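## Task

Remove the yellow sponge from the closet, set it on the desk, and close the closet door completely. The other two items must remain on the closet shelves. The robot must not fall or be left leaning. Anything that stays in place only because the robot holds or props it does not count.

## Robot and tools

ROBOT. The robot is a base that can drive in any direction, with a column about 1.75 m tall. A carriage rides up and down that column, set by lift_m (0 to 1 m). The carriage carries two identical arms, left and right, each with six joints and a two-finger gripper. Each arm's base sits about 0.57 m + lift_m above the floor, and parts of the carriage reach about 0.15 m lower than that. A hand can reach 0.78 m from its shoulder but only about 0.38 m below its arm base. A hand is about 0.16 m long and 0.1 m wide, or 0.14 m with the fingers open. The parked arm pose is joints 1-6 = 0, 0.05, 0.05, 1.45, 0, 0. Parked, the robot's footprint is about 0.95 m wide by 0.7 m long. The wheel motors are weak, so even light contact stops a drive. A loose object may occasionally get a short push from the scene itself.

CAMERAS. carriage_camera is fixed on the carriage, facing forward and tilted about 20 degrees down, at roughly (0.21, 0, 1.28) m in the base frame at the start. left_wrist_camera and right_wrist_camera look out past the fingertips. All images are 504x504 pixels. The calibration uses OpenCV conventions (K, distortion D, T_world_to_cam from the base frame to the camera). It can be off by a few millimetres and a fraction of a degree, and by more for wrist cameras on a stretched arm.

FRAMES. Base frame: origin on the floor under the base centre, x forward, y left, z up. left_hand and right_hand are the midpoints between each hand's finger pads, in the base frame. quat_wxyz rotates base axes into hand axes. The hand's z axis runs along the fingers, and the fingers open along its y axis. A hand pointing straight up with joints 1, 5 and 6 at 0 reads (1, 0, 0, 0). base_odometry is measured in the base frame as it was at the scene's start. It only counts wheel rotation, so slipping shows as travel. Heading is positive to the left, from -3.142 to 3.142.

execute_actions. The argument actions is a list holding at most one action; an empty list only reports the state and takes pictures. An action may contain base, joints, or both, and they start together.
- base takes exactly one relative move, measured from the base's last reported position: translate_m (metres, forward positive, -2 to 2), strafe_m (metres, left positive, -2 to 2) or rotate_rad (radians, counter-clockwise positive, -6.3 to 6.3).
- joints is an object of absolute targets keyed by joint name; each arm is addressed by its own names:
  - lift_m: 0 to 1 m.
  - joint1: -2.617 to 3.054 rad; swings the arm about the vertical, 0 forward, positive left.
  - joint2: 0 to 3.141 rad; shoulder. 0 is the upper arm level pointing back, 1.57 upright, 3.14 level pointing forward.
  - joint3: 0 to 3.141 rad; elbow. 0 is folded, 3.14 straight.
  - joint4: -1.57 to 1.57 rad; wrist pitch. 0 is in line with the forearm; positive tips the fingers up.
  - joint5: -1.57 to 1.57 rad; wrist yaw. Positive turns the fingers to the RIGHT, the opposite sense to joint1.
  - joint6: -2.094 to 2.094 rad; roll about the finger axis, positive clockwise seen from the forearm.
  - gripper_m: 0 to 0.093 m, the pad gap.
  Names are left_joint1_rad…left_joint6_rad, left_gripper_m, and the right_ equivalents.
The done tolerances are 0.004 for lift_m and grippers, 0.02 for joints 1, 5 and 6, 0.055 for joints 2 and 3, and 0.04 for joint4. No action runs longer than 15 s. A joint you leave out may keep pushing toward its earlier target. cameras is a list of camera names or "all"; leaving it out or null gives all cameras, and [] gives none. An unknown key or a value outside its range rejects the whole call, and nothing moves. If a result reports a stop, later motion calls in the same reply are skipped.

wait: seconds from 0 to 10. Sends no new command and returns the same report as an empty action. zoom_image: camera plus region [x0, y0, x1, y1] in pixels of that camera's latest full image, with (0,0) at the top-left, at most 504 by 504. finished_scene: scene = the number of the current scene. This is final: the robot holds its last command, then the result tells you whether the goal was met.

RESULTS. The pictures line lists the order of the images. base_status and joint_status report how each commanded motion ended:
- done: reached. For the base this only means the wheels turned enough, even if they slipped, and a 1-2 mm move can stop short yet still read done.
- off_target: stopped away from the target and may still push. A gripper holding an object normally reads this.
- contact_stop or time_out: the target was dropped and the motion holds where it stopped.
- not_followed, with a "joint command not followed" line and usually a cause: a self-collision check held back that arm's targets (the gripper still moves). Those targets may be retried later. To recover, first move only that arm well clear, and then the other in a separate action.
- limit_stop_at_motor_heat: the heat cutout stopped the joint; resend the target.

Other parts of the report:
- on_its_own: motions you did not command; there, "held at" is the held target, not the actual position.
- motor_effort: percent of maximum, positive toward higher joint values, with the action's peak in brackets. It is noisy and biased. If lift effort keeps dropping while lowering, a hand or its load is resting on something. drive_wheels, read without its sign, staying above its free-drive level at rest means the base still presses on something.
- Joint torques: given per arm joint; they are noisy and offset.
- Motor temperatures: one block per arm. MOTOR HOT appears from 75 °C. At 90 °C that arm pauses for 10 s; at 100 °C it goes limp and drops. Both are reported as OVER-TEMPERATURE FAULT.
- ARM HIT: an arm struck the robot itself hard.

CAUTIONS. Outstretched arms and held loads heat motors quickly, even during pauses, so fold arms in when you can. Hand readings drift at long reach, and a hand sags 10-17 cm under 1 kg. Grip force is about 45-60 N per pad. Arms have no contact stop: a blocked arm keeps pressing and then snaps to its target once freed. The base and lift stop on contact, but only after impact, sometimes late, and after an arm touch the base may still roll about 0.3 m. After a blocked drive, back off about 0.2 m along the path you came (or turn back), and repeat if something still touches. The column can hit a table edge above the base, and reversing into such an edge can tip the robot. Tipping is most likely with the lift high, arms extended, loads held, pulling, or abrupt stops; about 1.5 kg in each forward-stretched hand can topple it. Only the images reveal a lean. Never let the arms collide or press on each other. Avoid drops, slams and heavy pushes, and keep the other items on their shelves.

Each tool is called after "Emit:" in YAML: its name, and indented under it one key for each argument.

## Session

Emit:
execute_actions:
  actions: []

Scene clock: 0.00 s.
Joint torques (N m, as the arm reports them, + toward a larger angle): no reading
Motor temperatures (°C, as the motors report them): left_arm=[24 23 24 25 25 26] | right_arm=[25 25 25 25 24 23]
base_odometry: x=+0.000 y=+0.000 heading=+0.000 (m, m, rad; odometry frame)
base_status: not commanded
joint_positions: lift_m=+0.298 left_joint1_rad=-0.031 left_joint2_rad=+0.040 left_joint3_rad=+0.069 left_joint4_rad=+1.418 left_joint5_rad=+0.052 left_joint6_rad=+0.034 left_gripper_m=+0.094 right_joint1_rad=+0.001 right_joint2_rad=+0.034 right_joint3_rad=+0.046 right_joint4_rad=+1.488 right_joint5_rad=-0.036 right_joint6_rad=-0.036 right_gripper_m=+0.094
joint_status: not commanded
motor_effort: lift_m=+19 drive_wheels=+0 (%)
left_hand: x=+0.3085 y=+0.3173 z=+1.2991 quat_wxyz=(+0.998, +0.028, +0.061, +0.000) (m; base frame)
right_hand: x=+0.2972 y=-0.3211 z=+1.2947 quat_wxyz=(+0.999, -0.019, +0.036, -0.017) (m; base frame)
pictures: carriage_camera, left_wrist_camera, right_wrist_camera
Images, in order (width x height): carriage_camera 504x504, left_wrist_camera 504x504, right_wrist_camera 504x504.

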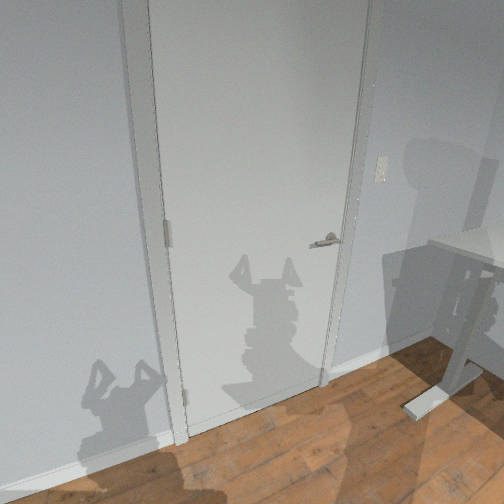

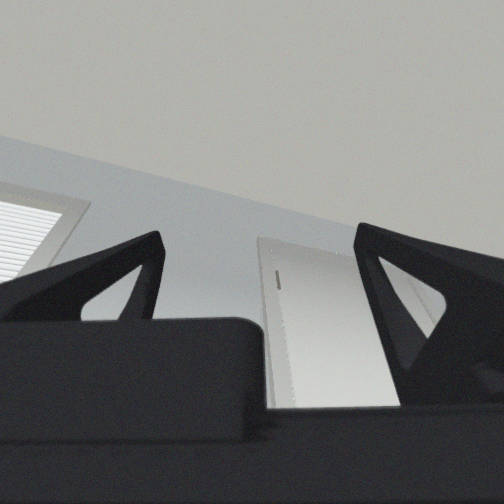

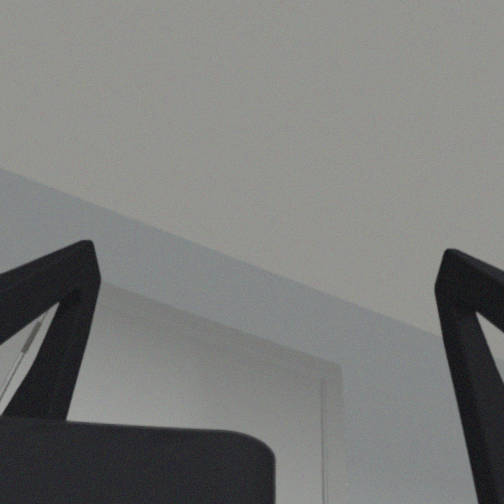

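Emit:
execute_actions:
  actions:
    - {"base":{"rotate_rad":0.351},"joints":{"right_joint2_rad":1.0,"right_joint3_rad":1.0,"right_joint4_rad":0,"right_joint6_rad":1.57}}

Scene clock: 17.00 s.
Joint torques (N m, as the arm reports them, + toward a larger angle): left_arm=[-0.21  5.29  6.53 -0.07 -0.12  0.04] | right_arm=[ 0.49 -2.38  8.94  2.28 -0.04  0.02]
Motor temperatures (°C, as the motors report them): left_arm=[24 24 26 25 25 26] | right_arm=[25 26 28 25 24 23]
base_odometry: x=+0.000 y=+0.000 heading=+0.350 (m, m, rad; odometry frame)
base_status: done
joint_positions: lift_m=+0.298 left_joint1_rad=-0.031 left_joint2_rad=+0.040 left_joint3_rad=+0.069 left_joint4_rad=+1.418 left_joint5_rad=+0.052 left_joint6_rad=+0.034 left_gripper_m=+0.094 right_joint1_rad=+0.001 right_joint2_rad=+0.996 right_joint3_rad=+0.979 right_joint4_rad=+0.007 right_joint5_rad=-0.036 right_joint6_rad=+1.564 right_gripper_m=+0.094
joint_status: all done
motor_effort: lift_m=+19(19) drive_wheels=+10(26) (%)
left_hand: x=+0.3085 y=+0.3173 z=+1.2991 quat_wxyz=(+0.998, +0.028, +0.061, +0.000) (m; base frame)
right_hand: x=+0.6472 y=-0.3208 z=+1.2528 quat_wxyz=(+0.490, +0.491, +0.513, +0.505) (m; base frame)
pictures: carriage_camera, left_wrist_camera, right_wrist_camera
camera_calibration (this result's frames):
right_wrist_camera: T_world_to_cam=[[0.0230936, -0.000761825, -0.999733, 1.24874], [-0.612559, 0.790287, -0.0147522, 0.672641], [0.790087, 0.612737, 0.0177839, -0.21695], [0, 0, 0, 1]] pos_world=[0.554604, -0.397694, 1.26219]
Images, in order (width x height): carriage_camera 504x504, left_wrist_camera 504x504, right_wrist_camera 504x504.

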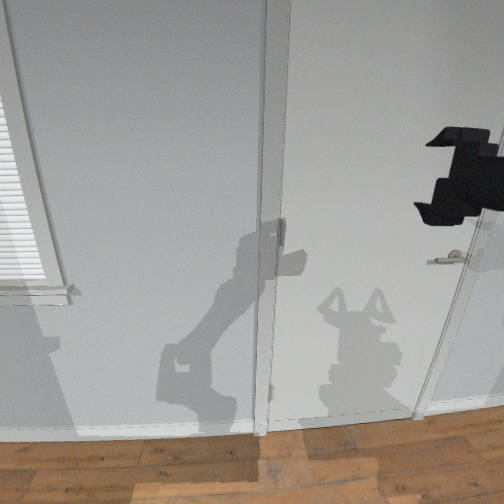

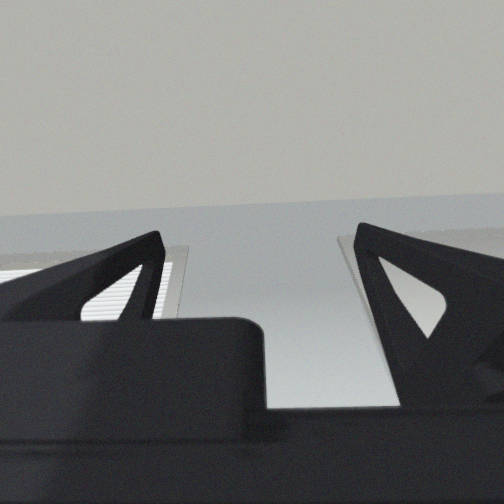

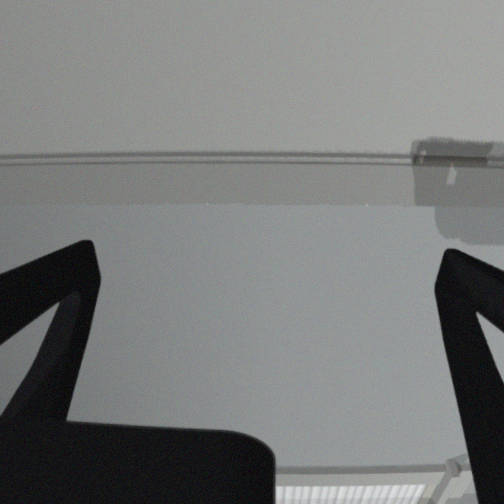

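Emit:
execute_actions:
  actions:
    - {"base":{"strafe_m":-0.49},"joints":{"lift_m":0.1,"right_joint2_rad":1.5,"right_joint3_rad":1.0,"right_joint4_rad":0.5}}

Scene clock: 24.90 s.
Joint torques (N m, as the arm reports them, + toward a larger angle): left_arm=[-0.2   5.24  6.49 -0.09 -0.11  0.06] | right_arm=[ 0.4  -6.9   7.51  2.55 -0.04  0.01]
Motor temperatures (°C, as the motors report them): left_arm=[24 25 27 25 25 26] | right_arm=[25 26 29 28 24 23]
base_odometry: x=+0.169 y=-0.460 heading=+0.351 (m, m, rad; odometry frame)
base_status: done
joint_positions: lift_m=+0.100 left_joint1_rad=-0.031 left_joint2_rad=+0.040 left_joint3_rad=+0.069 left_joint4_rad=+1.417 left_joint5_rad=+0.052 left_joint6_rad=+0.034 left_gripper_m=+0.094 right_joint1_rad=+0.001 right_joint2_rad=+1.496 right_joint3_rad=+0.999 right_joint4_rad=+0.480 right_joint5_rad=-0.036 right_joint6_rad=+1.564 right_gripper_m=+0.094
joint_status: all done
motor_effort: lift_m=+16(17) drive_wheels=-8(30) (%)
left_hand: x=+0.3086 y=+0.3174 z=+1.1017 quat_wxyz=(+0.998, +0.028, +0.061, +0.000) (m; base frame)
right_hand: x=+0.7690 y=-0.3207 z=+0.9754 quat_wxyz=(+0.488, +0.493, +0.515, +0.503) (m; base frame)
pictures: carriage_camera, left_wrist_camera, right_wrist_camera
camera_calibration (this result's frames):
carriage_camera: T_world_to_cam=[[-0.0566734, -0.998231, 0.0179793, -0.00831581], [-0.346026, 0.00274677, -0.938221, 1.08579], [0.936512, -0.0593935, -0.34557, 0.180577], [0, 0, 0, 1]] pos_world=[0.206127, -0.000558424, 1.08126]
left_wrist_camera: T_world_to_cam=[[0.0615481, -0.995044, -0.0781021, 0.388319], [0.698126, 0.098842, -0.709119, 0.528357], [0.713324, -0.0108802, 0.70075, -0.865945], [0, 0, 0, 1]] pos_world=[0.22494, 0.324749, 1.01181]
right_wrist_camera: T_world_to_cam=[[0.015847, -0.000767611, -0.999874, 0.974301], [-0.61265, 0.790287, -0.0103166, 0.738819], [0.790195, 0.612737, 0.0120534, -0.302796], [0, 0, 0, 1]] pos_world=[0.676466, -0.397597, 0.98545]
Images, in order (width x height): carriage_camera 504x504, left_wrist_camera 504x504, right_wrist_camera 504x504.

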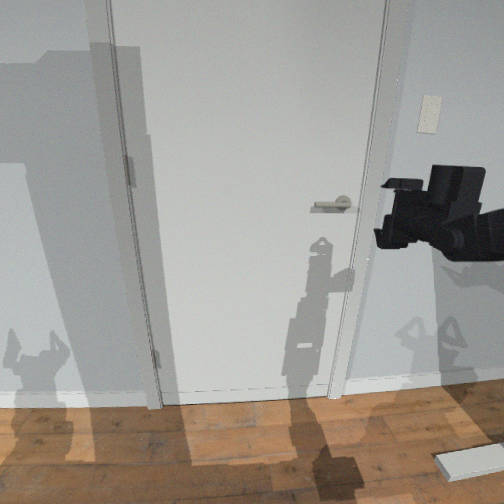

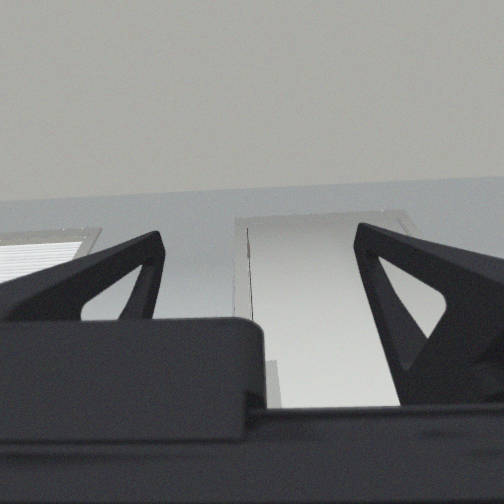

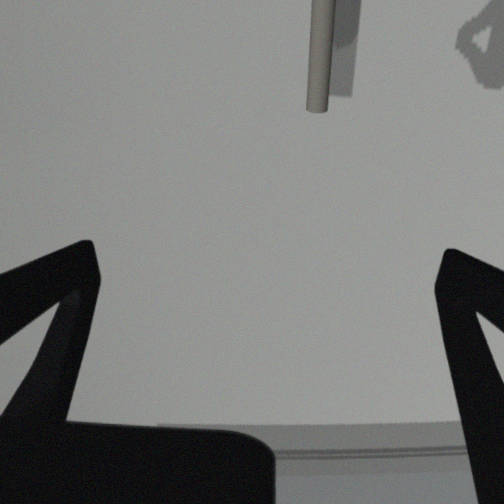

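Emit:
execute_actions:
  actions:
    - {"base":{"translate_m":0.2},"joints":{"lift_m":0.052}}

Scene clock: 34.90 s.
Joint torques (N m, as the arm reports them, + toward a larger angle): left_arm=[-0.11  5.26  6.53 -0.1  -0.13  0.05] | right_arm=[ 0.52 -6.97  7.48  2.39 -0.04  0.02]
Motor temperatures (°C, as the motors report them): left_arm=[24 25 28 25 25 26] | right_arm=[25 28 31 31 24 23]
base_odometry: x=+0.357 y=-0.392 heading=+0.351 (m, m, rad; odometry frame)
base_status: done
joint_positions: lift_m=+0.052 left_joint1_rad=-0.031 left_joint2_rad=+0.040 left_joint3_rad=+0.069 left_joint4_rad=+1.419 left_joint5_rad=+0.052 left_joint6_rad=+0.034 left_gripper_m=+0.094 right_joint1_rad=+0.002 right_joint2_rad=+1.496 right_joint3_rad=+0.999 right_joint4_rad=+0.491 right_joint5_rad=-0.036 right_joint6_rad=+1.564 right_gripper_m=+0.094
joint_status: all done
motor_effort: lift_m=+16(16) drive_wheels=-10(27) (%)
left_hand: x=+0.3082 y=+0.3173 z=+1.0538 quat_wxyz=(+0.998, +0.028, +0.060, +0.000) (m; base frame)
right_hand: x=+0.7690 y=-0.3203 z=+0.9301 quat_wxyz=(+0.491, +0.490, +0.512, +0.506) (m; base frame)
pictures: carriage_camera, left_wrist_camera, right_wrist_camera
camera_calibration (this result's frames):
carriage_camera: T_world_to_cam=[[-0.0566734, -0.998231, 0.0179793, -0.0074529], [-0.346026, 0.00274677, -0.938221, 1.04076], [0.936512, -0.0593935, -0.34557, 0.163991], [0, 0, 0, 1]] pos_world=[0.206127, -0.000558424, 1.03326]
left_wrist_camera: T_world_to_cam=[[0.0616216, -0.995021, -0.0783368, 0.384761], [0.69922, 0.0990436, -0.708013, 0.493053], [0.712246, -0.0111458, 0.701842, -0.832811], [0, 0, 0, 1]] pos_world=[0.224704, 0.324729, 0.96373]
right_wrist_camera: T_world_to_cam=[[0.026908, -0.000725837, -0.999638, 0.920318], [-0.613403, 0.789585, -0.0170847, 0.744668], [0.789312, 0.61364, 0.0208009, -0.309705], [0, 0, 0, 1]] pos_world=[0.676472, -0.397264, 0.939149]
Images, in order (width x height): carriage_camera 504x504, left_wrist_camera 504x504, right_wrist_camera 504x504.

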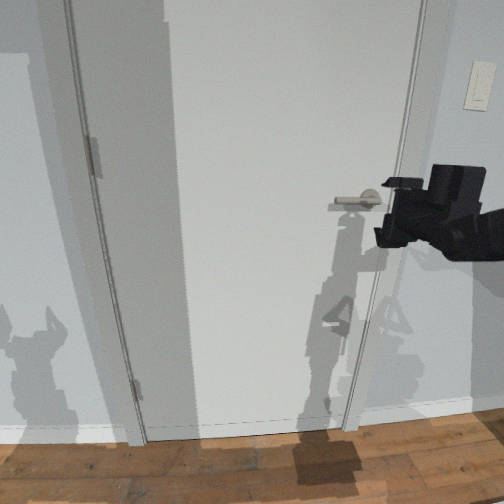

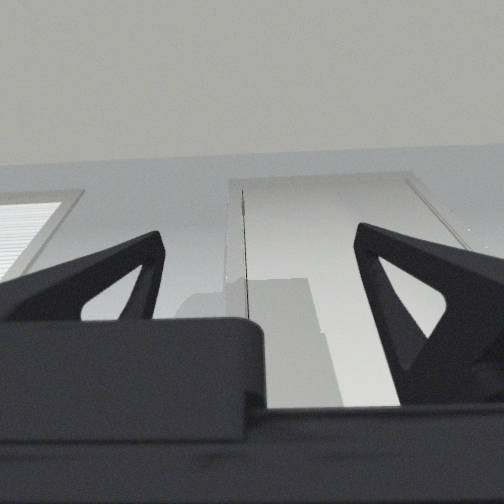

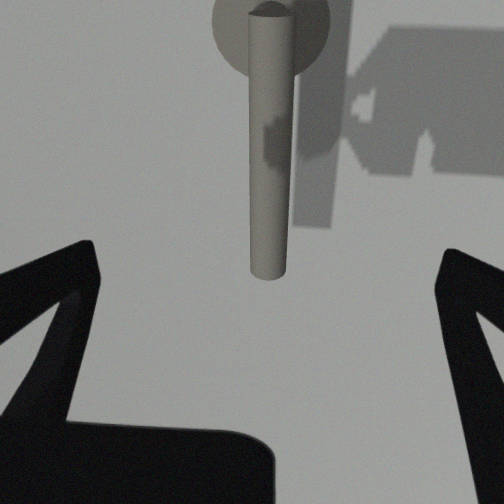

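Emit:
execute_actions:
  actions:
    - {"base":{"translate_m":0.08}}
  cameras: ["right_wrist_camera","carriage_camera"]

Emit:
execute_actions:
  actions:
    - {"joints":{"right_gripper_m":0.0}}
  cameras: []

Emit:
execute_actions:
  actions:
    - {"joints":{"right_joint6_rad":0.9}}
  cameras: ["carriage_camera"]

Scene clock: 44.43 s.
Joint torques (N m, as the arm reports them, + toward a larger angle): left_arm=[-0.23  5.26  6.53 -0.08 -0.12  0.04] | right_arm=[ 0.41 -6.78  7.56  2.42 -0.05  0.02]
Motor temperatures (°C, as the motors report them): left_arm=[24 25 28 25 25 26] | right_arm=[25 29 32 33 24 23]
base_odometry: x=+0.433 y=-0.364 heading=+0.350 (m, m, rad; odometry frame)
base_status: done
joint_positions: lift_m=+0.052 left_joint1_rad=-0.031 left_joint2_rad=+0.040 left_joint3_rad=+0.069 left_joint4_rad=+1.419 left_joint5_rad=+0.052 left_joint6_rad=+0.034 left_gripper_m=+0.094 right_joint1_rad=+0.002 right_joint2_rad=+1.496 right_joint3_rad=+0.999 right_joint4_rad=+0.491 right_joint5_rad=-0.036 right_joint6_rad=+1.564 right_gripper_m=+0.094
joint_status: not commanded
motor_effort: lift_m=+16(16) drive_wheels=-6(29) (%)
left_hand: x=+0.3083 y=+0.3173 z=+1.0538 quat_wxyz=(+0.998, +0.028, +0.061, +0.000) (m; base frame)
right_hand: x=+0.7690 y=-0.3203 z=+0.9301 quat_wxyz=(+0.491, +0.490, +0.512, +0.506) (m; base frame)
pictures: carriage_camera, right_wrist_camera
camera_calibration (this result's frames):
carriage_camera: T_world_to_cam=[[-0.0566734, -0.998231, 0.0179793, -0.0074529], [-0.346026, 0.00274677, -0.938221, 1.04076], [0.936512, -0.0593935, -0.34557, 0.163991], [0, 0, 0, 1]] pos_world=[0.206127, -0.000558424, 1.03326]
right_wrist_camera: T_world_to_cam=[[0.026908, -0.000725837, -0.999638, 0.920318], [-0.613403, 0.789585, -0.0170847, 0.744668], [0.789312, 0.61364, 0.0208009, -0.309705], [0, 0, 0, 1]] pos_world=[0.676472, -0.397264, 0.939149]
Images, in order (width x height): carriage_camera 504x504, right_wrist_camera 504x504.

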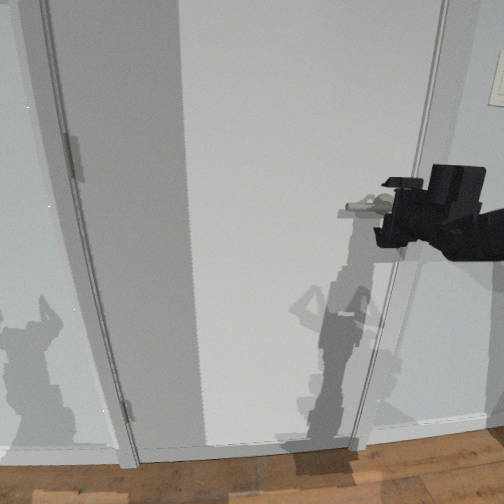

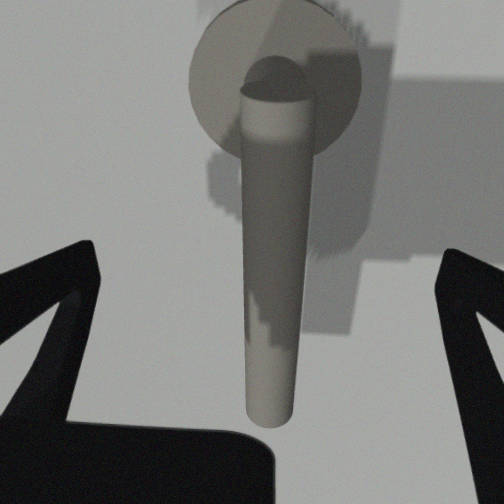

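Scene clock: 45.17 s.
Joint torques (N m, as the arm reports them, + toward a larger angle): left_arm=[-0.24  5.26  6.48 -0.11 -0.12  0.04] | right_arm=[ 0.39 -6.75  7.76  2.54 -0.01  0.01]
Motor temperatures (°C, as the motors report them): left_arm=[24 25 28 25 25 26] | right_arm=[25 29 32 33 24 23]
base_odometry: x=+0.432 y=-0.364 heading=+0.350 (m, m, rad; odometry frame)
base_status: not commanded
joint_positions: lift_m=+0.052 left_joint1_rad=-0.031 left_joint2_rad=+0.040 left_joint3_rad=+0.069 left_joint4_rad=+1.419 left_joint5_rad=+0.052 left_joint6_rad=+0.034 left_gripper_m=+0.094 right_joint1_rad=+0.002 right_joint2_rad=+1.492 right_joint3_rad=+0.995 right_joint4_rad=+0.482 right_joint5_rad=-0.036 right_joint6_rad=+1.564 right_gripper_m=+0.000
joint_status: all done
motor_effort: lift_m=+16(16) drive_wheels=+9(11) (%)
left_hand: x=+0.3083 y=+0.3173 z=+1.0537 quat_wxyz=(+0.998, +0.028, +0.061, +0.000) (m; base frame)
right_hand: x=+0.7681 y=-0.3203 z=+0.9278 quat_wxyz=(+0.488, +0.493, +0.515, +0.504) (m; base frame)
pictures: none
No camera images: the call's "cameras" was empty. Leave "cameras" out to get every camera's image.

Scene clock: 46.40 s.
Joint torques (N m, as the arm reports them, + toward a larger angle): left_arm=[-0.26  5.37  6.5  -0.13 -0.12  0.04] | right_arm=[ 0.39 -6.64  7.77  2.64 -0.05 -0.12]
Motor temperatures (°C, as the motors report them): left_arm=[24 25 28 25 25 26] | right_arm=[25 29 32 33 24 23]
base_odometry: x=+0.432 y=-0.364 heading=+0.350 (m, m, rad; odometry frame)
base_status: not commanded
joint_positions: lift_m=+0.052 left_joint1_rad=-0.031 left_joint2_rad=+0.040 left_joint3_rad=+0.069 left_joint4_rad=+1.419 left_joint5_rad=+0.052 left_joint6_rad=+0.034 left_gripper_m=+0.094 right_joint1_rad=+0.002 right_joint2_rad=+1.492 right_joint3_rad=+0.995 right_joint4_rad=+0.473 right_joint5_rad=-0.035 right_joint6_rad=+0.909 right_gripper_m=+0.000
joint_status: all done
motor_effort: lift_m=+16(16) drive_wheels=+11(12) (%)
left_hand: x=+0.3083 y=+0.3173 z=+1.0537 quat_wxyz=(+0.998, +0.028, +0.061, +0.000) (m; base frame)
right_hand: x=+0.7681 y=-0.3205 z=+0.9255 quat_wxyz=(+0.622, +0.303, +0.649, +0.318) (m; base frame)
pictures: carriage_camera
camera_calibration (this result's frames):
carriage_camera: T_world_to_cam=[[-0.0566734, -0.998231, 0.0179793, -0.0074526], [-0.346026, 0.00274677, -0.938221, 1.04074], [0.936512, -0.0593935, -0.34557, 0.163985], [0, 0, 0, 1]] pos_world=[0.206127, -0.000558424, 1.03325]
Images, in order (width x height): carriage_camera 504x504.

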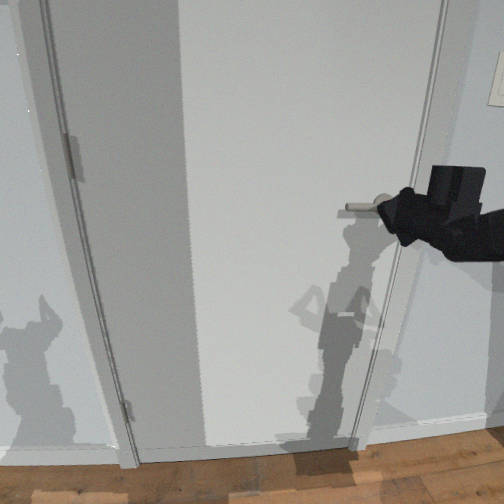

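Missed; short. Reopen and advance.

Emit:
execute_actions:
  actions:
    - {"joints":{"right_gripper_m":0.093,"right_joint6_rad":1.57}}
  cameras: []

Emit:
execute_actions:
  actions:
    - {"base":{"translate_m":0.06}}
  cameras: ["right_wrist_camera","carriage_camera"]

Emit:
execute_actions:
  actions:
    - {"joints":{"right_gripper_m":0.0}}
  cameras: ["right_wrist_camera"]

Scene clock: 51.23 s.
Joint torques (N m, as the arm reports them, + toward a larger angle): left_arm=[-0.27  5.25  6.48 -0.1  -0.12  0.05] | right_arm=[ 0.33 -6.43  7.8   2.41  0.04  0.02]
Motor temperatures (°C, as the motors report them): left_arm=[24 25 29 25 25 26] | right_arm=[25 29 32 34 24 23]
base_odometry: x=+0.432 y=-0.364 heading=+0.350 (m, m, rad; odometry frame)
base_status: not commanded
joint_positions: lift_m=+0.052 left_joint1_rad=-0.031 left_joint2_rad=+0.040 left_joint3_rad=+0.069 left_joint4_rad=+1.419 left_joint5_rad=+0.052 left_joint6_rad=+0.034 left_gripper_m=+0.094 right_joint1_rad=+0.002 right_joint2_rad=+1.491 right_joint3_rad=+0.995 right_joint4_rad=+0.492 right_joint5_rad=-0.044 right_joint6_rad=+1.564 right_gripper_m=+0.093
joint_status: all done
motor_effort: lift_m=+16(16) drive_wheels=+3(8) (%)
left_hand: x=+0.3083 y=+0.3173 z=+1.0537 quat_wxyz=(+0.998, +0.028, +0.061, +0.000) (m; base frame)
right_hand: x=+0.7677 y=-0.3185 z=+0.9311 quat_wxyz=(+0.489, +0.487, +0.514, +0.509) (m; base frame)
pictures: none
No camera images: the call's "cameras" was empty. Leave "cameras" out to get every camera's image.

Scene clock: 52.60 s.
Joint torques (N m, as the arm reports them, + toward a larger angle): left_arm=[-0.29  5.24  6.52 -0.09 -0.12  0.04] | right_arm=[ 0.34 -3.61 10.13  2.45  0.05  0.03]
Motor temperatures (°C, as the motors report them): left_arm=[24 25 29 25 25 26] | right_arm=[25 29 33 35 24 23]
base_odometry: x=+0.488 y=-0.344 heading=+0.349 (m, m, rad; odometry frame)
base_status: done
joint_positions: lift_m=+0.052 left_joint1_rad=-0.031 left_joint2_rad=+0.040 left_joint3_rad=+0.069 left_joint4_rad=+1.417 left_joint5_rad=+0.053 left_joint6_rad=+0.034 left_gripper_m=+0.094 right_joint1_rad=+0.002 right_joint2_rad=+1.457 right_joint3_rad=+0.963 right_joint4_rad=+0.489 right_joint5_rad=-0.045 right_joint6_rad=+1.564 right_gripper_m=+0.093
joint_status: not commanded
motor_effort: lift_m=+16(16) drive_wheels=+18(30) (%)
left_hand: x=+0.3086 y=+0.3173 z=+1.0537 quat_wxyz=(+0.998, +0.028, +0.061, +0.000) (m; base frame)
right_hand: x=+0.7589 y=-0.3184 z=+0.9300 quat_wxyz=(+0.488, +0.487, +0.515, +0.509) (m; base frame)
pictures: carriage_camera, right_wrist_camera
camera_calibration (this result's frames):
carriage_camera: T_world_to_cam=[[-0.0566734, -0.998231, 0.0179793, -0.00745258], [-0.346026, 0.00274677, -0.938221, 1.04074], [0.936512, -0.0593935, -0.34557, 0.163985], [0, 0, 0, 1]] pos_world=[0.206127, -0.000558424, 1.03325]
right_wrist_camera: T_world_to_cam=[[0.027313, -0.000787314, -0.999627, 0.920107], [-0.621198, 0.783456, -0.0175902, 0.741385], [0.783177, 0.621447, 0.0209095, -0.295867], [0, 0, 0, 1]] pos_world=[0.667132, -0.396253, 0.938991]
Images, in order (width x height): carriage_camera 504x504, right_wrist_camera 504x504.

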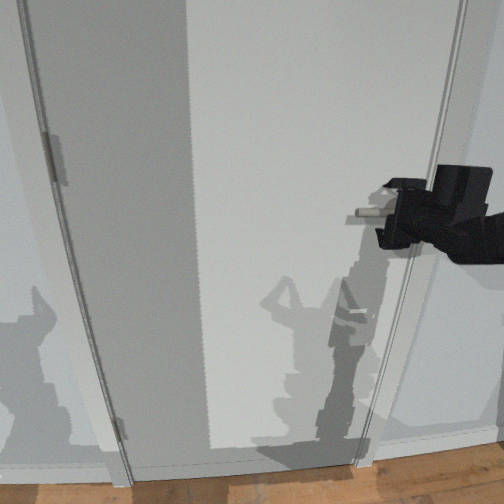

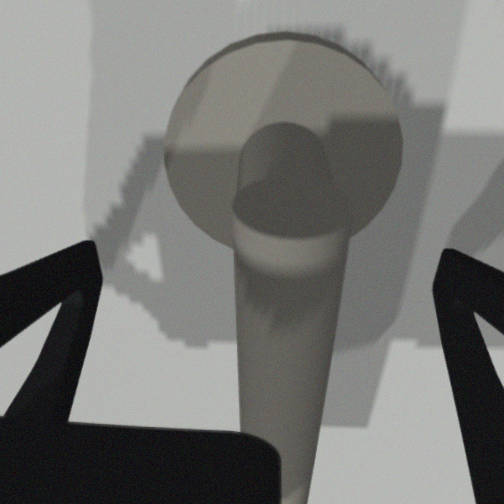

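Scene clock: 53.33 s.
Joint torques (N m, as the arm reports them, + toward a larger angle): left_arm=[-0.18  5.24  6.46 -0.09 -0.13  0.05] | right_arm=[ 0.35 -3.86  9.96  2.63  0.08  0.13]
Motor temperatures (°C, as the motors report them): left_arm=[24 26 29 25 25 26] | right_arm=[25 29 33 35 24 23]
base_odometry: x=+0.488 y=-0.344 heading=+0.349 (m, m, rad; odometry frame)
base_status: not commanded
joint_positions: lift_m=+0.052 left_joint1_rad=-0.031 left_joint2_rad=+0.040 left_joint3_rad=+0.069 left_joint4_rad=+1.417 left_joint5_rad=+0.052 left_joint6_rad=+0.034 left_gripper_m=+0.094 right_joint1_rad=+0.002 right_joint2_rad=+1.457 right_joint3_rad=+0.963 right_joint4_rad=+0.474 right_joint5_rad=-0.048 right_joint6_rad=+1.554 right_gripper_m=+0.014
joint_status: right_gripper_m off_target (ended at +0.014, target +0.000)
motor_effort: lift_m=+16(16) drive_wheels=+20(18) (%)
left_hand: x=+0.3086 y=+0.3173 z=+1.0537 quat_wxyz=(+0.998, +0.028, +0.061, +0.000) (m; base frame)
right_hand: x=+0.7590 y=-0.3179 z=+0.9263 quat_wxyz=(+0.486, +0.488, +0.521, +0.503) (m; base frame)
pictures: right_wrist_camera
camera_calibration (this result's frames):
right_wrist_camera: T_world_to_cam=[[0.0129399, -0.0106352, -0.99986, 0.924448], [-0.623631, 0.781547, -0.016384, 0.741103], [0.781612, 0.623755, 0.00348072, -0.278033], [0, 0, 0, 1]] pos_world=[0.667526, -0.39595, 0.937429]
Images, in order (width x height): right_wrist_camera 504x504.

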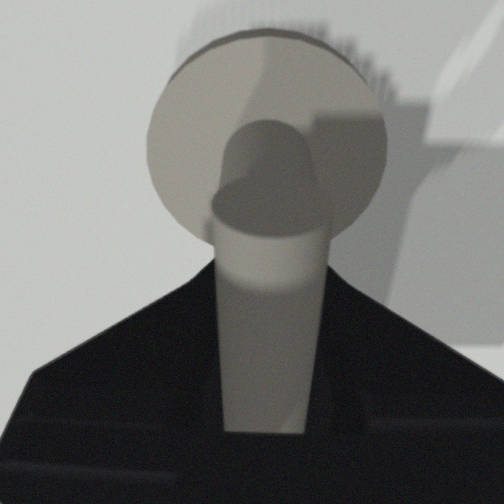

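Emit:
execute_actions:
  actions:
    - {"base":{"translate_m":-0.02},"joints":{"right_joint6_rad":0.8,"lift_m":0.03}}
  cameras: []

Emit:
execute_actions:
  actions:
    - {"base":{"translate_m":-0.12}}
  cameras: ["carriage_camera"]

Scene clock: 57.70 s.
Joint torques (N m, as the arm reports them, + toward a larger angle): left_arm=[-0.25  5.25  6.47 -0.06 -0.11  0.04] | right_arm=[ 0.34 -8.72  4.9   1.75  0.23 -4.43]
Motor temperatures (°C, as the motors report them): left_arm=[24 26 29 25 25 26] | right_arm=[25 29 34 35 24 24]
base_odometry: x=+0.470 y=-0.351 heading=+0.349 (m, m, rad; odometry frame)
base_status: done
joint_positions: lift_m=+0.030 left_joint1_rad=-0.031 left_joint2_rad=+0.040 left_joint3_rad=+0.069 left_joint4_rad=+1.415 left_joint5_rad=+0.053 left_joint6_rad=+0.034 left_gripper_m=+0.094 right_joint1_rad=+0.002 right_joint2_rad=+1.518 right_joint3_rad=+1.035 right_joint4_rad=+0.549 right_joint5_rad=-0.063 right_joint6_rad=+1.210 right_gripper_m=+0.028
joint_status: right_joint6_rad off_target (ended at +1.211, target +0.800); the others done
motor_effort: lift_m=+15(16) drive_wheels=-9(31) (%)
left_hand: x=+0.3090 y=+0.3173 z=+1.0318 quat_wxyz=(+0.998, +0.028, +0.062, +0.000) (m; base frame)
right_hand: x=+0.7750 y=-0.3152 z=+0.9296 quat_wxyz=(+0.587, +0.369, +0.575, +0.434) (m; base frame)
pictures: none
No camera images: the call's "cameras" was empty. Leave "cameras" out to get every camera's image.

Scene clock: 59.37 s.
Joint torques (N m, as the arm reports them, + toward a larger angle): left_arm=[-0.22  5.31  6.48 -0.06 -0.13  0.05] | right_arm=[ 0.29 -8.76  6.36  2.21  0.02 -0.11]
Motor temperatures (°C, as the motors report them): left_arm=[24 26 29 25 25 26] | right_arm=[25 30 34 35 24 25]
base_odometry: x=+0.358 y=-0.392 heading=+0.349 (m, m, rad; odometry frame)
base_status: done
joint_positions: lift_m=+0.030 left_joint1_rad=-0.031 left_joint2_rad=+0.040 left_joint3_rad=+0.069 left_joint4_rad=+1.416 left_joint5_rad=+0.053 left_joint6_rad=+0.034 left_gripper_m=+0.094 right_joint1_rad=+0.003 right_joint2_rad=+1.520 right_joint3_rad=+1.015 right_joint4_rad=+0.514 right_joint5_rad=-0.042 right_joint6_rad=+0.808 right_gripper_m=+0.000
joint_status: not commanded
on_its_own: right_joint6_rad moved -0.403 to your old target +0.800; right_gripper_m moved -0.027 to your old target +0.000
motor_effort: lift_m=+15(15) drive_wheels=-8(46) (%)
left_hand: x=+0.3089 y=+0.3173 z=+1.0318 quat_wxyz=(+0.998, +0.028, +0.062, +0.000) (m; base frame)
right_hand: x=+0.7748 y=-0.3185 z=+0.9104 quat_wxyz=(+0.647, +0.262, +0.653, +0.294) (m; base frame)
pictures: carriage_camera
camera_calibration (this result's frames):
carriage_camera: T_world_to_cam=[[-0.0566734, -0.998231, 0.0179793, -0.00705901], [-0.346026, 0.00274677, -0.938221, 1.0202], [0.936512, -0.0593935, -0.34557, 0.156421], [0, 0, 0, 1]] pos_world=[0.206127, -0.000558424, 1.01136]
Images, in order (width x height): carriage_camera 504x504.

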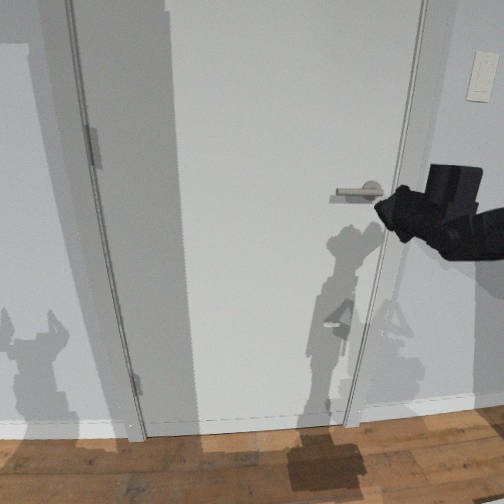

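Emit:
execute_actions:
  actions:
    - {"base":{"translate_m":-0.1},"joints":{"lift_m":0.2,"right_joint2_rad":1.6,"right_joint3_rad":1.3,"right_joint4_rad":-0.8,"right_joint6_rad":1.57,"right_gripper_m":0.07}}
  cameras: ["carriage_camera","right_wrist_camera"]

Scene clock: 67.73 s.
Joint torques (N m, as the arm reports them, + toward a larger angle): left_arm=[-0.2   5.35  6.49 -0.09 -0.12  0.05] | right_arm=[ 0.2  -7.96  6.88  1.21  0.05  0.06]
Motor temperatures (°C, as the motors report them): left_arm=[24 26 29 25 25 26] | right_arm=[25 31 34 35 24 24]
base_odometry: x=+0.264 y=-0.427 heading=+0.349 (m, m, rad; odometry frame)
base_status: done
joint_positions: lift_m=+0.200 left_joint1_rad=-0.031 left_joint2_rad=+0.040 left_joint3_rad=+0.069 left_joint4_rad=+1.416 left_joint5_rad=+0.052 left_joint6_rad=+0.034 left_gripper_m=+0.094 right_joint1_rad=+0.003 right_joint2_rad=+1.607 right_joint3_rad=+1.299 right_joint4_rad=-0.792 right_joint5_rad=-0.041 right_joint6_rad=+1.564 right_gripper_m=+0.070
joint_status: all done
motor_effort: lift_m=+22(26) drive_wheels=-2(22) (%)
left_hand: x=+0.3088 y=+0.3173 z=+1.2009 quat_wxyz=(+0.998, +0.028, +0.062, +0.000) (m; base frame)
right_hand: x=+0.6718 y=-0.3189 z=+0.9076 quat_wxyz=(+0.151, +0.680, +0.694, +0.179) (m; base frame)
pictures: carriage_camera, right_wrist_camera
camera_calibration (this result's frames):
carriage_camera: T_world_to_cam=[[-0.0566734, -0.998231, 0.0179793, -0.0101004], [-0.346026, 0.00274677, -0.938221, 1.17891], [0.936512, -0.0593935, -0.34557, 0.214878], [0, 0, 0, 1]] pos_world=[0.206127, -0.000558424, 1.18052]
right_wrist_camera: T_world_to_cam=[[-0.875633, -0.00367839, -0.482963, 1.03684], [-0.30091, 0.786329, 0.539574, -0.032662], [0.377783, 0.617797, -0.689643, 0.689301], [0, 0, 0, 1]] pos_world=[0.63766, -0.396351, 0.993752]
Images, in order (width x height): carriage_camera 504x504, right_wrist_camera 504x504.

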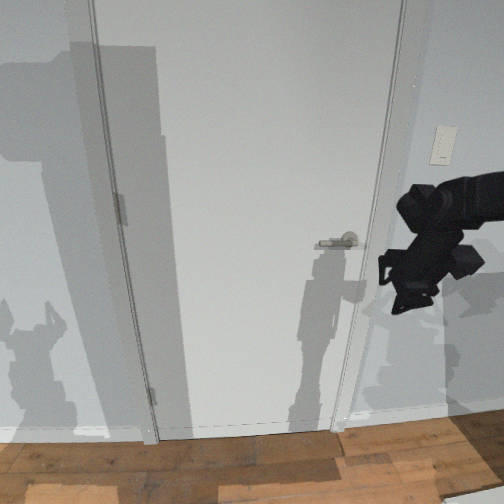

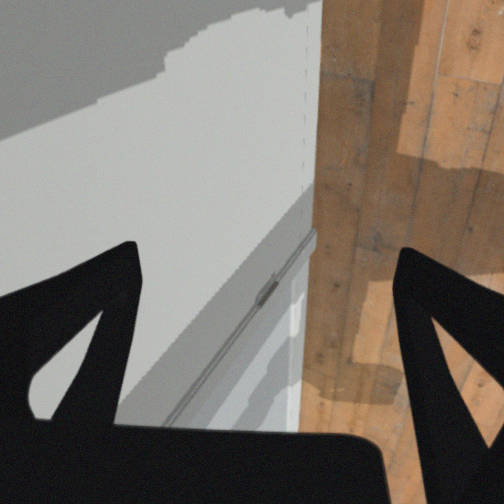

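Emit:
execute_actions:
  actions:
    - {"base":{"strafe_m":0.03},"joints":{"lift_m":0.3}}
  cameras: []

Emit:
execute_actions:
  actions:
    - {"base":{"translate_m":0.31}}
  cameras: ["carriage_camera","right_wrist_camera"]

Scene clock: 72.50 s.
Joint torques (N m, as the arm reports them, + toward a larger angle): left_arm=[-0.25  5.38  6.57 -0.08 -0.12  0.04] | right_arm=[ 0.11 -8.08  6.87  1.23  0.    0.07]
Motor temperatures (°C, as the motors report them): left_arm=[24 26 30 25 25 26] | right_arm=[25 32 34 34 24 24]
base_odometry: x=+0.253 y=-0.399 heading=+0.349 (m, m, rad; odometry frame)
base_status: done
joint_positions: lift_m=+0.300 left_joint1_rad=-0.031 left_joint2_rad=+0.040 left_joint3_rad=+0.069 left_joint4_rad=+1.416 left_joint5_rad=+0.052 left_joint6_rad=+0.034 left_gripper_m=+0.094 right_joint1_rad=+0.003 right_joint2_rad=+1.606 right_joint3_rad=+1.299 right_joint4_rad=-0.795 right_joint5_rad=-0.041 right_joint6_rad=+1.564 right_gripper_m=+0.070
joint_status: all done
motor_effort: lift_m=+22(26) drive_wheels=-3(16) (%)
left_hand: x=+0.3089 y=+0.3174 z=+1.3009 quat_wxyz=(+0.998, +0.028, +0.062, +0.000) (m; base frame)
right_hand: x=+0.6712 y=-0.3190 z=+1.0076 quat_wxyz=(+0.151, +0.681, +0.694, +0.178) (m; base frame)
pictures: none
No camera images: the call's "cameras" was empty. Leave "cameras" out to get every camera's image.

Scene clock: 75.10 s.
Joint torques (N m, as the arm reports them, + toward a larger angle): left_arm=[-0.28  5.33  6.52 -0.08 -0.1   0.04] | right_arm=[ 0.26 -7.81  6.73  1.9   0.04  0.06]
Motor temperatures (°C, as the motors report them): left_arm=[24 26 30 25 25 26] | right_arm=[25 32 34 34 24 24]
base_odometry: x=+0.544 y=-0.292 heading=+0.350 (m, m, rad; odometry frame)
base_status: done
joint_positions: lift_m=+0.300 left_joint1_rad=-0.031 left_joint2_rad=+0.040 left_joint3_rad=+0.069 left_joint4_rad=+1.417 left_joint5_rad=+0.052 left_joint6_rad=+0.034 left_gripper_m=+0.094 right_joint1_rad=+0.003 right_joint2_rad=+1.606 right_joint3_rad=+1.299 right_joint4_rad=-0.874 right_joint5_rad=-0.041 right_joint6_rad=+1.564 right_gripper_m=+0.070
joint_status: not commanded
motor_effort: lift_m=+22(22) drive_wheels=-8(29) (%)
left_hand: x=+0.3088 y=+0.3174 z=+1.3009 quat_wxyz=(+0.998, +0.028, +0.062, +0.000) (m; base frame)
right_hand: x=+0.6534 y=-0.3191 z=+0.9994 quat_wxyz=(+0.123, +0.687, +0.700, +0.151) (m; base frame)
pictures: carriage_camera, right_wrist_camera
camera_calibration (this result's frames):
carriage_camera: T_world_to_cam=[[-0.0566734, -0.998231, 0.0179793, -0.0118973], [-0.346026, 0.00274677, -0.938221, 1.27268], [0.936512, -0.0593935, -0.34557, 0.249415], [0, 0, 0, 1]] pos_world=[0.206127, -0.000558424, 1.28046]
right_wrist_camera: T_world_to_cam=[[-0.911952, -0.0034344, -0.410283, 1.01631], [-0.255617, 0.786947, 0.561582, -0.138956], [0.320943, 0.617011, -0.718535, 0.825416], [0, 0, 0, 1]] pos_world=[0.62639, -0.39645, 1.0881]
Images, in order (width x height): carriage_camera 504x504, right_wrist_camera 504x504.

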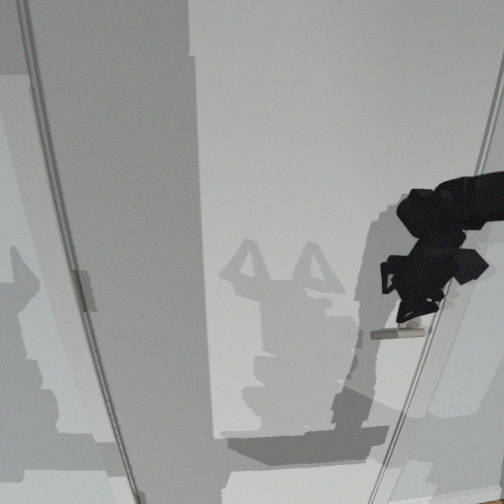

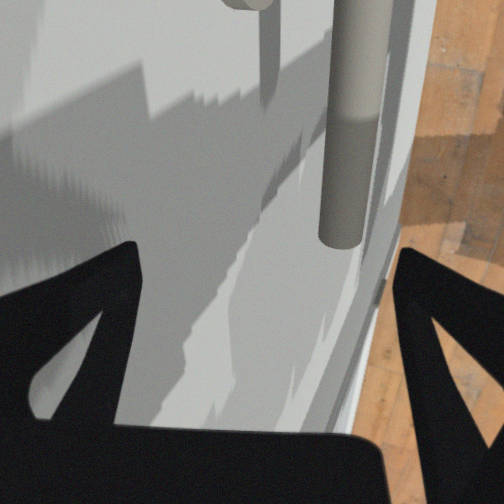

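Emit:
execute_actions:
  actions:
    - {"base":{"translate_m":-0.015},"joints":{"lift_m":0.23}}
  cameras: ["carriage_camera","right_wrist_camera"]

Scene clock: 80.07 s.
Joint torques (N m, as the arm reports them, + toward a larger angle): left_arm=[-0.26  5.29  6.51 -0.07 -0.12  0.06] | right_arm=[ 0.33 -7.93  6.84  1.47  0.02  0.06]
Motor temperatures (°C, as the motors report them): left_arm=[24 26 30 25 25 26] | right_arm=[25 32 34 34 24 24]
base_odometry: x=+0.530 y=-0.297 heading=+0.350 (m, m, rad; odometry frame)
base_status: done
joint_positions: lift_m=+0.230 left_joint1_rad=-0.031 left_joint2_rad=+0.040 left_joint3_rad=+0.069 left_joint4_rad=+1.417 left_joint5_rad=+0.052 left_joint6_rad=+0.034 left_gripper_m=+0.094 right_joint1_rad=+0.003 right_joint2_rad=+1.605 right_joint3_rad=+1.299 right_joint4_rad=-0.821 right_joint5_rad=-0.039 right_joint6_rad=+1.564 right_gripper_m=+0.070
joint_status: all done
motor_effort: lift_m=+16(17) drive_wheels=+3(27) (%)
left_hand: x=+0.3088 y=+0.3173 z=+1.2316 quat_wxyz=(+0.998, +0.028, +0.062, +0.000) (m; base frame)
right_hand: x=+0.6655 y=-0.3193 z=+0.9356 quat_wxyz=(+0.143, +0.683, +0.696, +0.169) (m; base frame)
pictures: carriage_camera, right_wrist_camera
camera_calibration (this result's frames):
carriage_camera: T_world_to_cam=[[-0.0566734, -0.998231, 0.0179793, -0.0106518], [-0.346026, 0.00274677, -0.938221, 1.20769], [0.936512, -0.0593935, -0.34557, 0.225476], [0, 0, 0, 1]] pos_world=[0.206127, -0.000558424, 1.21119]
right_wrist_camera: T_world_to_cam=[[-0.8884, -0.00341134, -0.459057, 1.03112], [-0.285137, 0.787794, 0.545964, -0.0653394], [0.35978, 0.615929, -0.700849, 0.733103], [0, 0, 0, 1]] pos_world=[0.633658, -0.396548, 1.02281]
Images, in order (width x height): carriage_camera 504x504, right_wrist_camera 504x504.

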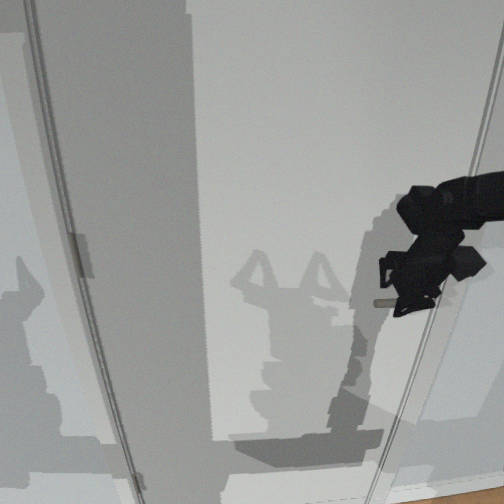

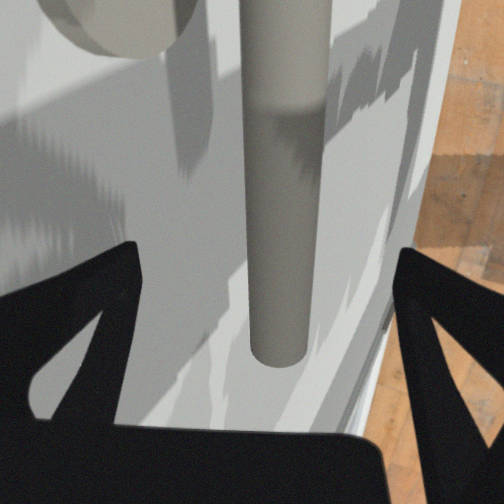

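Emit:
execute_actions:
  actions:
    - {"joints":{"lift_m":0.13,"right_gripper_m":0.04}}
  cameras: ["carriage_camera"]

Emit:
execute_actions:
  actions:
    - {"base":{"translate_m":-0.12}}
  cameras: ["carriage_camera"]

Scene clock: 85.83 s.
Joint torques (N m, as the arm reports them, + toward a larger angle): left_arm=[-0.22  5.25  6.57 -0.09 -0.15  0.04] | right_arm=[ 0.11 -5.81  2.89  1.45  0.    0.29]
Motor temperatures (°C, as the motors report them): left_arm=[24 26 30 25 25 26] | right_arm=[25 33 34 33 24 23]
base_odometry: x=+0.530 y=-0.297 heading=+0.350 (m, m, rad; odometry frame)
base_status: not commanded
joint_positions: lift_m=+0.131 left_joint1_rad=-0.031 left_joint2_rad=+0.040 left_joint3_rad=+0.069 left_joint4_rad=+1.417 left_joint5_rad=+0.052 left_joint6_rad=+0.034 left_gripper_m=+0.094 right_joint1_rad=+0.004 right_joint2_rad=+1.578 right_joint3_rad=+1.356 right_joint4_rad=-0.798 right_joint5_rad=-0.035 right_joint6_rad=+1.542 right_gripper_m=+0.040
joint_status: all done
motor_effort: lift_m=+12(15) drive_wheels=-9(5) (%)
left_hand: x=+0.3087 y=+0.3173 z=+1.1321 quat_wxyz=(+0.998, +0.028, +0.061, +0.000) (m; base frame)
right_hand: x=+0.6817 y=-0.3197 z=+0.8700 quat_wxyz=(+0.183, +0.666, +0.695, +0.202) (m; base frame)
pictures: carriage_camera
camera_calibration (this result's frames):
carriage_camera: T_world_to_cam=[[-0.0566734, -0.998231, 0.0179793, -0.00886261], [-0.346026, 0.00274677, -0.938221, 1.11432], [0.936512, -0.0593935, -0.34557, 0.191086], [0, 0, 0, 1]] pos_world=[0.206127, -0.000558424, 1.11167]
Images, in order (width x height): carriage_camera 504x504.

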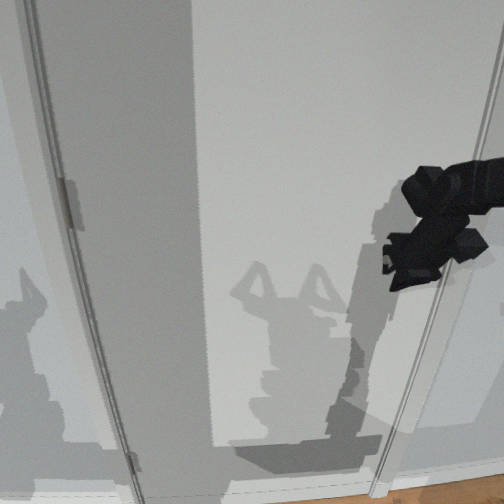

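Scene clock: 87.20 s.
Joint torques (N m, as the arm reports them, + toward a larger angle): left_arm=[-0.24  5.2   6.38 -0.11 -0.12  0.04] | right_arm=[  3.16 -13.6   -4.21   1.33   0.01   0.35]
Motor temperatures (°C, as the motors report them): left_arm=[24 26 30 25 25 26] | right_arm=[25 34 34 33 24 23]
base_odometry: x=+0.485 y=-0.314 heading=+0.352 (m, m, rad; odometry frame)
base_status: translate_m contact_stop (by the wheels' count: -0.048 of -0.120)
joint_positions: lift_m=+0.131 left_joint1_rad=-0.031 left_joint2_rad=+0.040 left_joint3_rad=+0.070 left_joint4_rad=+1.420 left_joint5_rad=+0.052 left_joint6_rad=+0.034 left_gripper_m=+0.094 right_joint1_rad=-0.032 right_joint2_rad=+1.674 right_joint3_rad=+1.456 right_joint4_rad=-0.784 right_joint5_rad=-0.037 right_joint6_rad=+1.538 right_gripper_m=+0.041
joint_status: not commanded
motor_effort: lift_m=+12(12) drive_wheels=-48(89) (%)
left_hand: x=+0.3077 y=+0.3174 z=+1.1324 quat_wxyz=(+0.998, +0.028, +0.059, +0.000) (m; base frame)
right_hand: x=+0.7109 y=-0.3346 z=+0.8720 quat_wxyz=(+0.193, +0.674, +0.683, +0.205) (m; base frame)
pictures: carriage_camera
camera_calibration (this result's frames):
carriage_camera: T_world_to_cam=[[-0.0566734, -0.998231, 0.0179793, -0.00886261], [-0.346026, 0.00274677, -0.938221, 1.11432], [0.936512, -0.0593935, -0.34557, 0.191086], [0, 0, 0, 1]] pos_world=[0.206127, -0.000558424, 1.11167]
Images, in order (width x height): carriage_camera 504x504.

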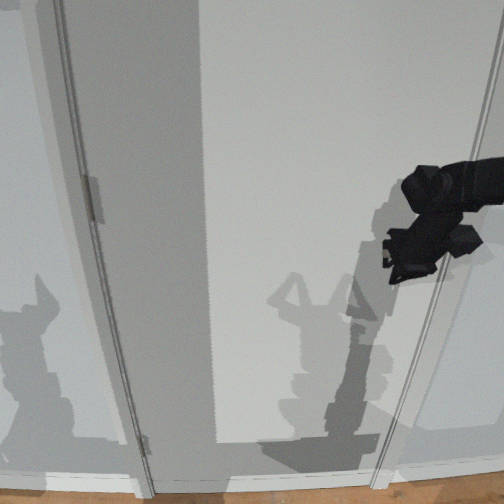

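Emit:
execute_actions:
  actions:
    - {"base":{"translate_m":0.03},"joints":{"lift_m":0.07}}
  cameras: ["right_wrist_camera"]

Emit:
execute_actions:
  actions:
    - {"base":{"translate_m":-0.12},"joints":{"right_joint2_rad":1.55,"right_joint3_rad":1.3}}
  cameras: ["carriage_camera","right_wrist_camera"]

Scene clock: 92.97 s.
Joint torques (N m, as the arm reports them, + toward a larger angle): left_arm=[-0.24  5.28  6.57 -0.11 -0.12  0.05] | right_arm=[ 3.11 -6.28  1.9   1.57 -0.02  0.34]
Motor temperatures (°C, as the motors report them): left_arm=[24 26 30 25 25 26] | right_arm=[25 37 33 33 24 23]
base_odometry: x=+0.513 y=-0.303 heading=+0.352 (m, m, rad; odometry frame)
base_status: done
joint_positions: lift_m=+0.129 left_joint1_rad=-0.031 left_joint2_rad=+0.040 left_joint3_rad=+0.069 left_joint4_rad=+1.420 left_joint5_rad=+0.052 left_joint6_rad=+0.034 left_gripper_m=+0.094 right_joint1_rad=-0.032 right_joint2_rad=+1.581 right_joint3_rad=+1.371 right_joint4_rad=-0.811 right_joint5_rad=-0.034 right_joint6_rad=+1.538 right_gripper_m=+0.040
joint_status: lift_m contact_stop (moved -0.002 of -0.061)
on_its_own: lift_m is held at +0.129, not at your +0.070, since a contact_stop
motor_effort: lift_m=+19(19) drive_wheels=-8(29) (%)
left_hand: x=+0.3081 y=+0.3174 z=+1.1300 quat_wxyz=(+0.998, +0.028, +0.060, +0.000) (m; base frame)
right_hand: x=+0.6822 y=-0.3343 z=+0.8707 quat_wxyz=(+0.187, +0.677, +0.684, +0.198) (m; base frame)
pictures: right_wrist_camera
camera_calibration (this result's frames):
right_wrist_camera: T_world_to_cam=[[-0.834877, -0.000400354, -0.550436, 1.0601], [-0.329181, 0.801832, 0.498703, 0.0625164], [0.441158, 0.597549, -0.669563, 0.601923], [0, 0, 0, 1]] pos_world=[0.640092, -0.409382, 0.955368]
Images, in order (width x height): right_wrist_camera 504x504.

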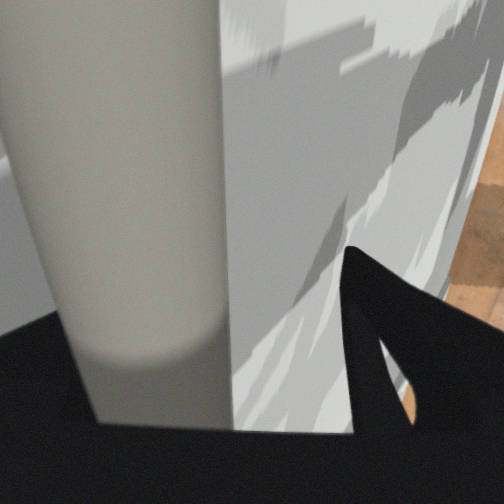

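not run: a stop came earlier in this reply.


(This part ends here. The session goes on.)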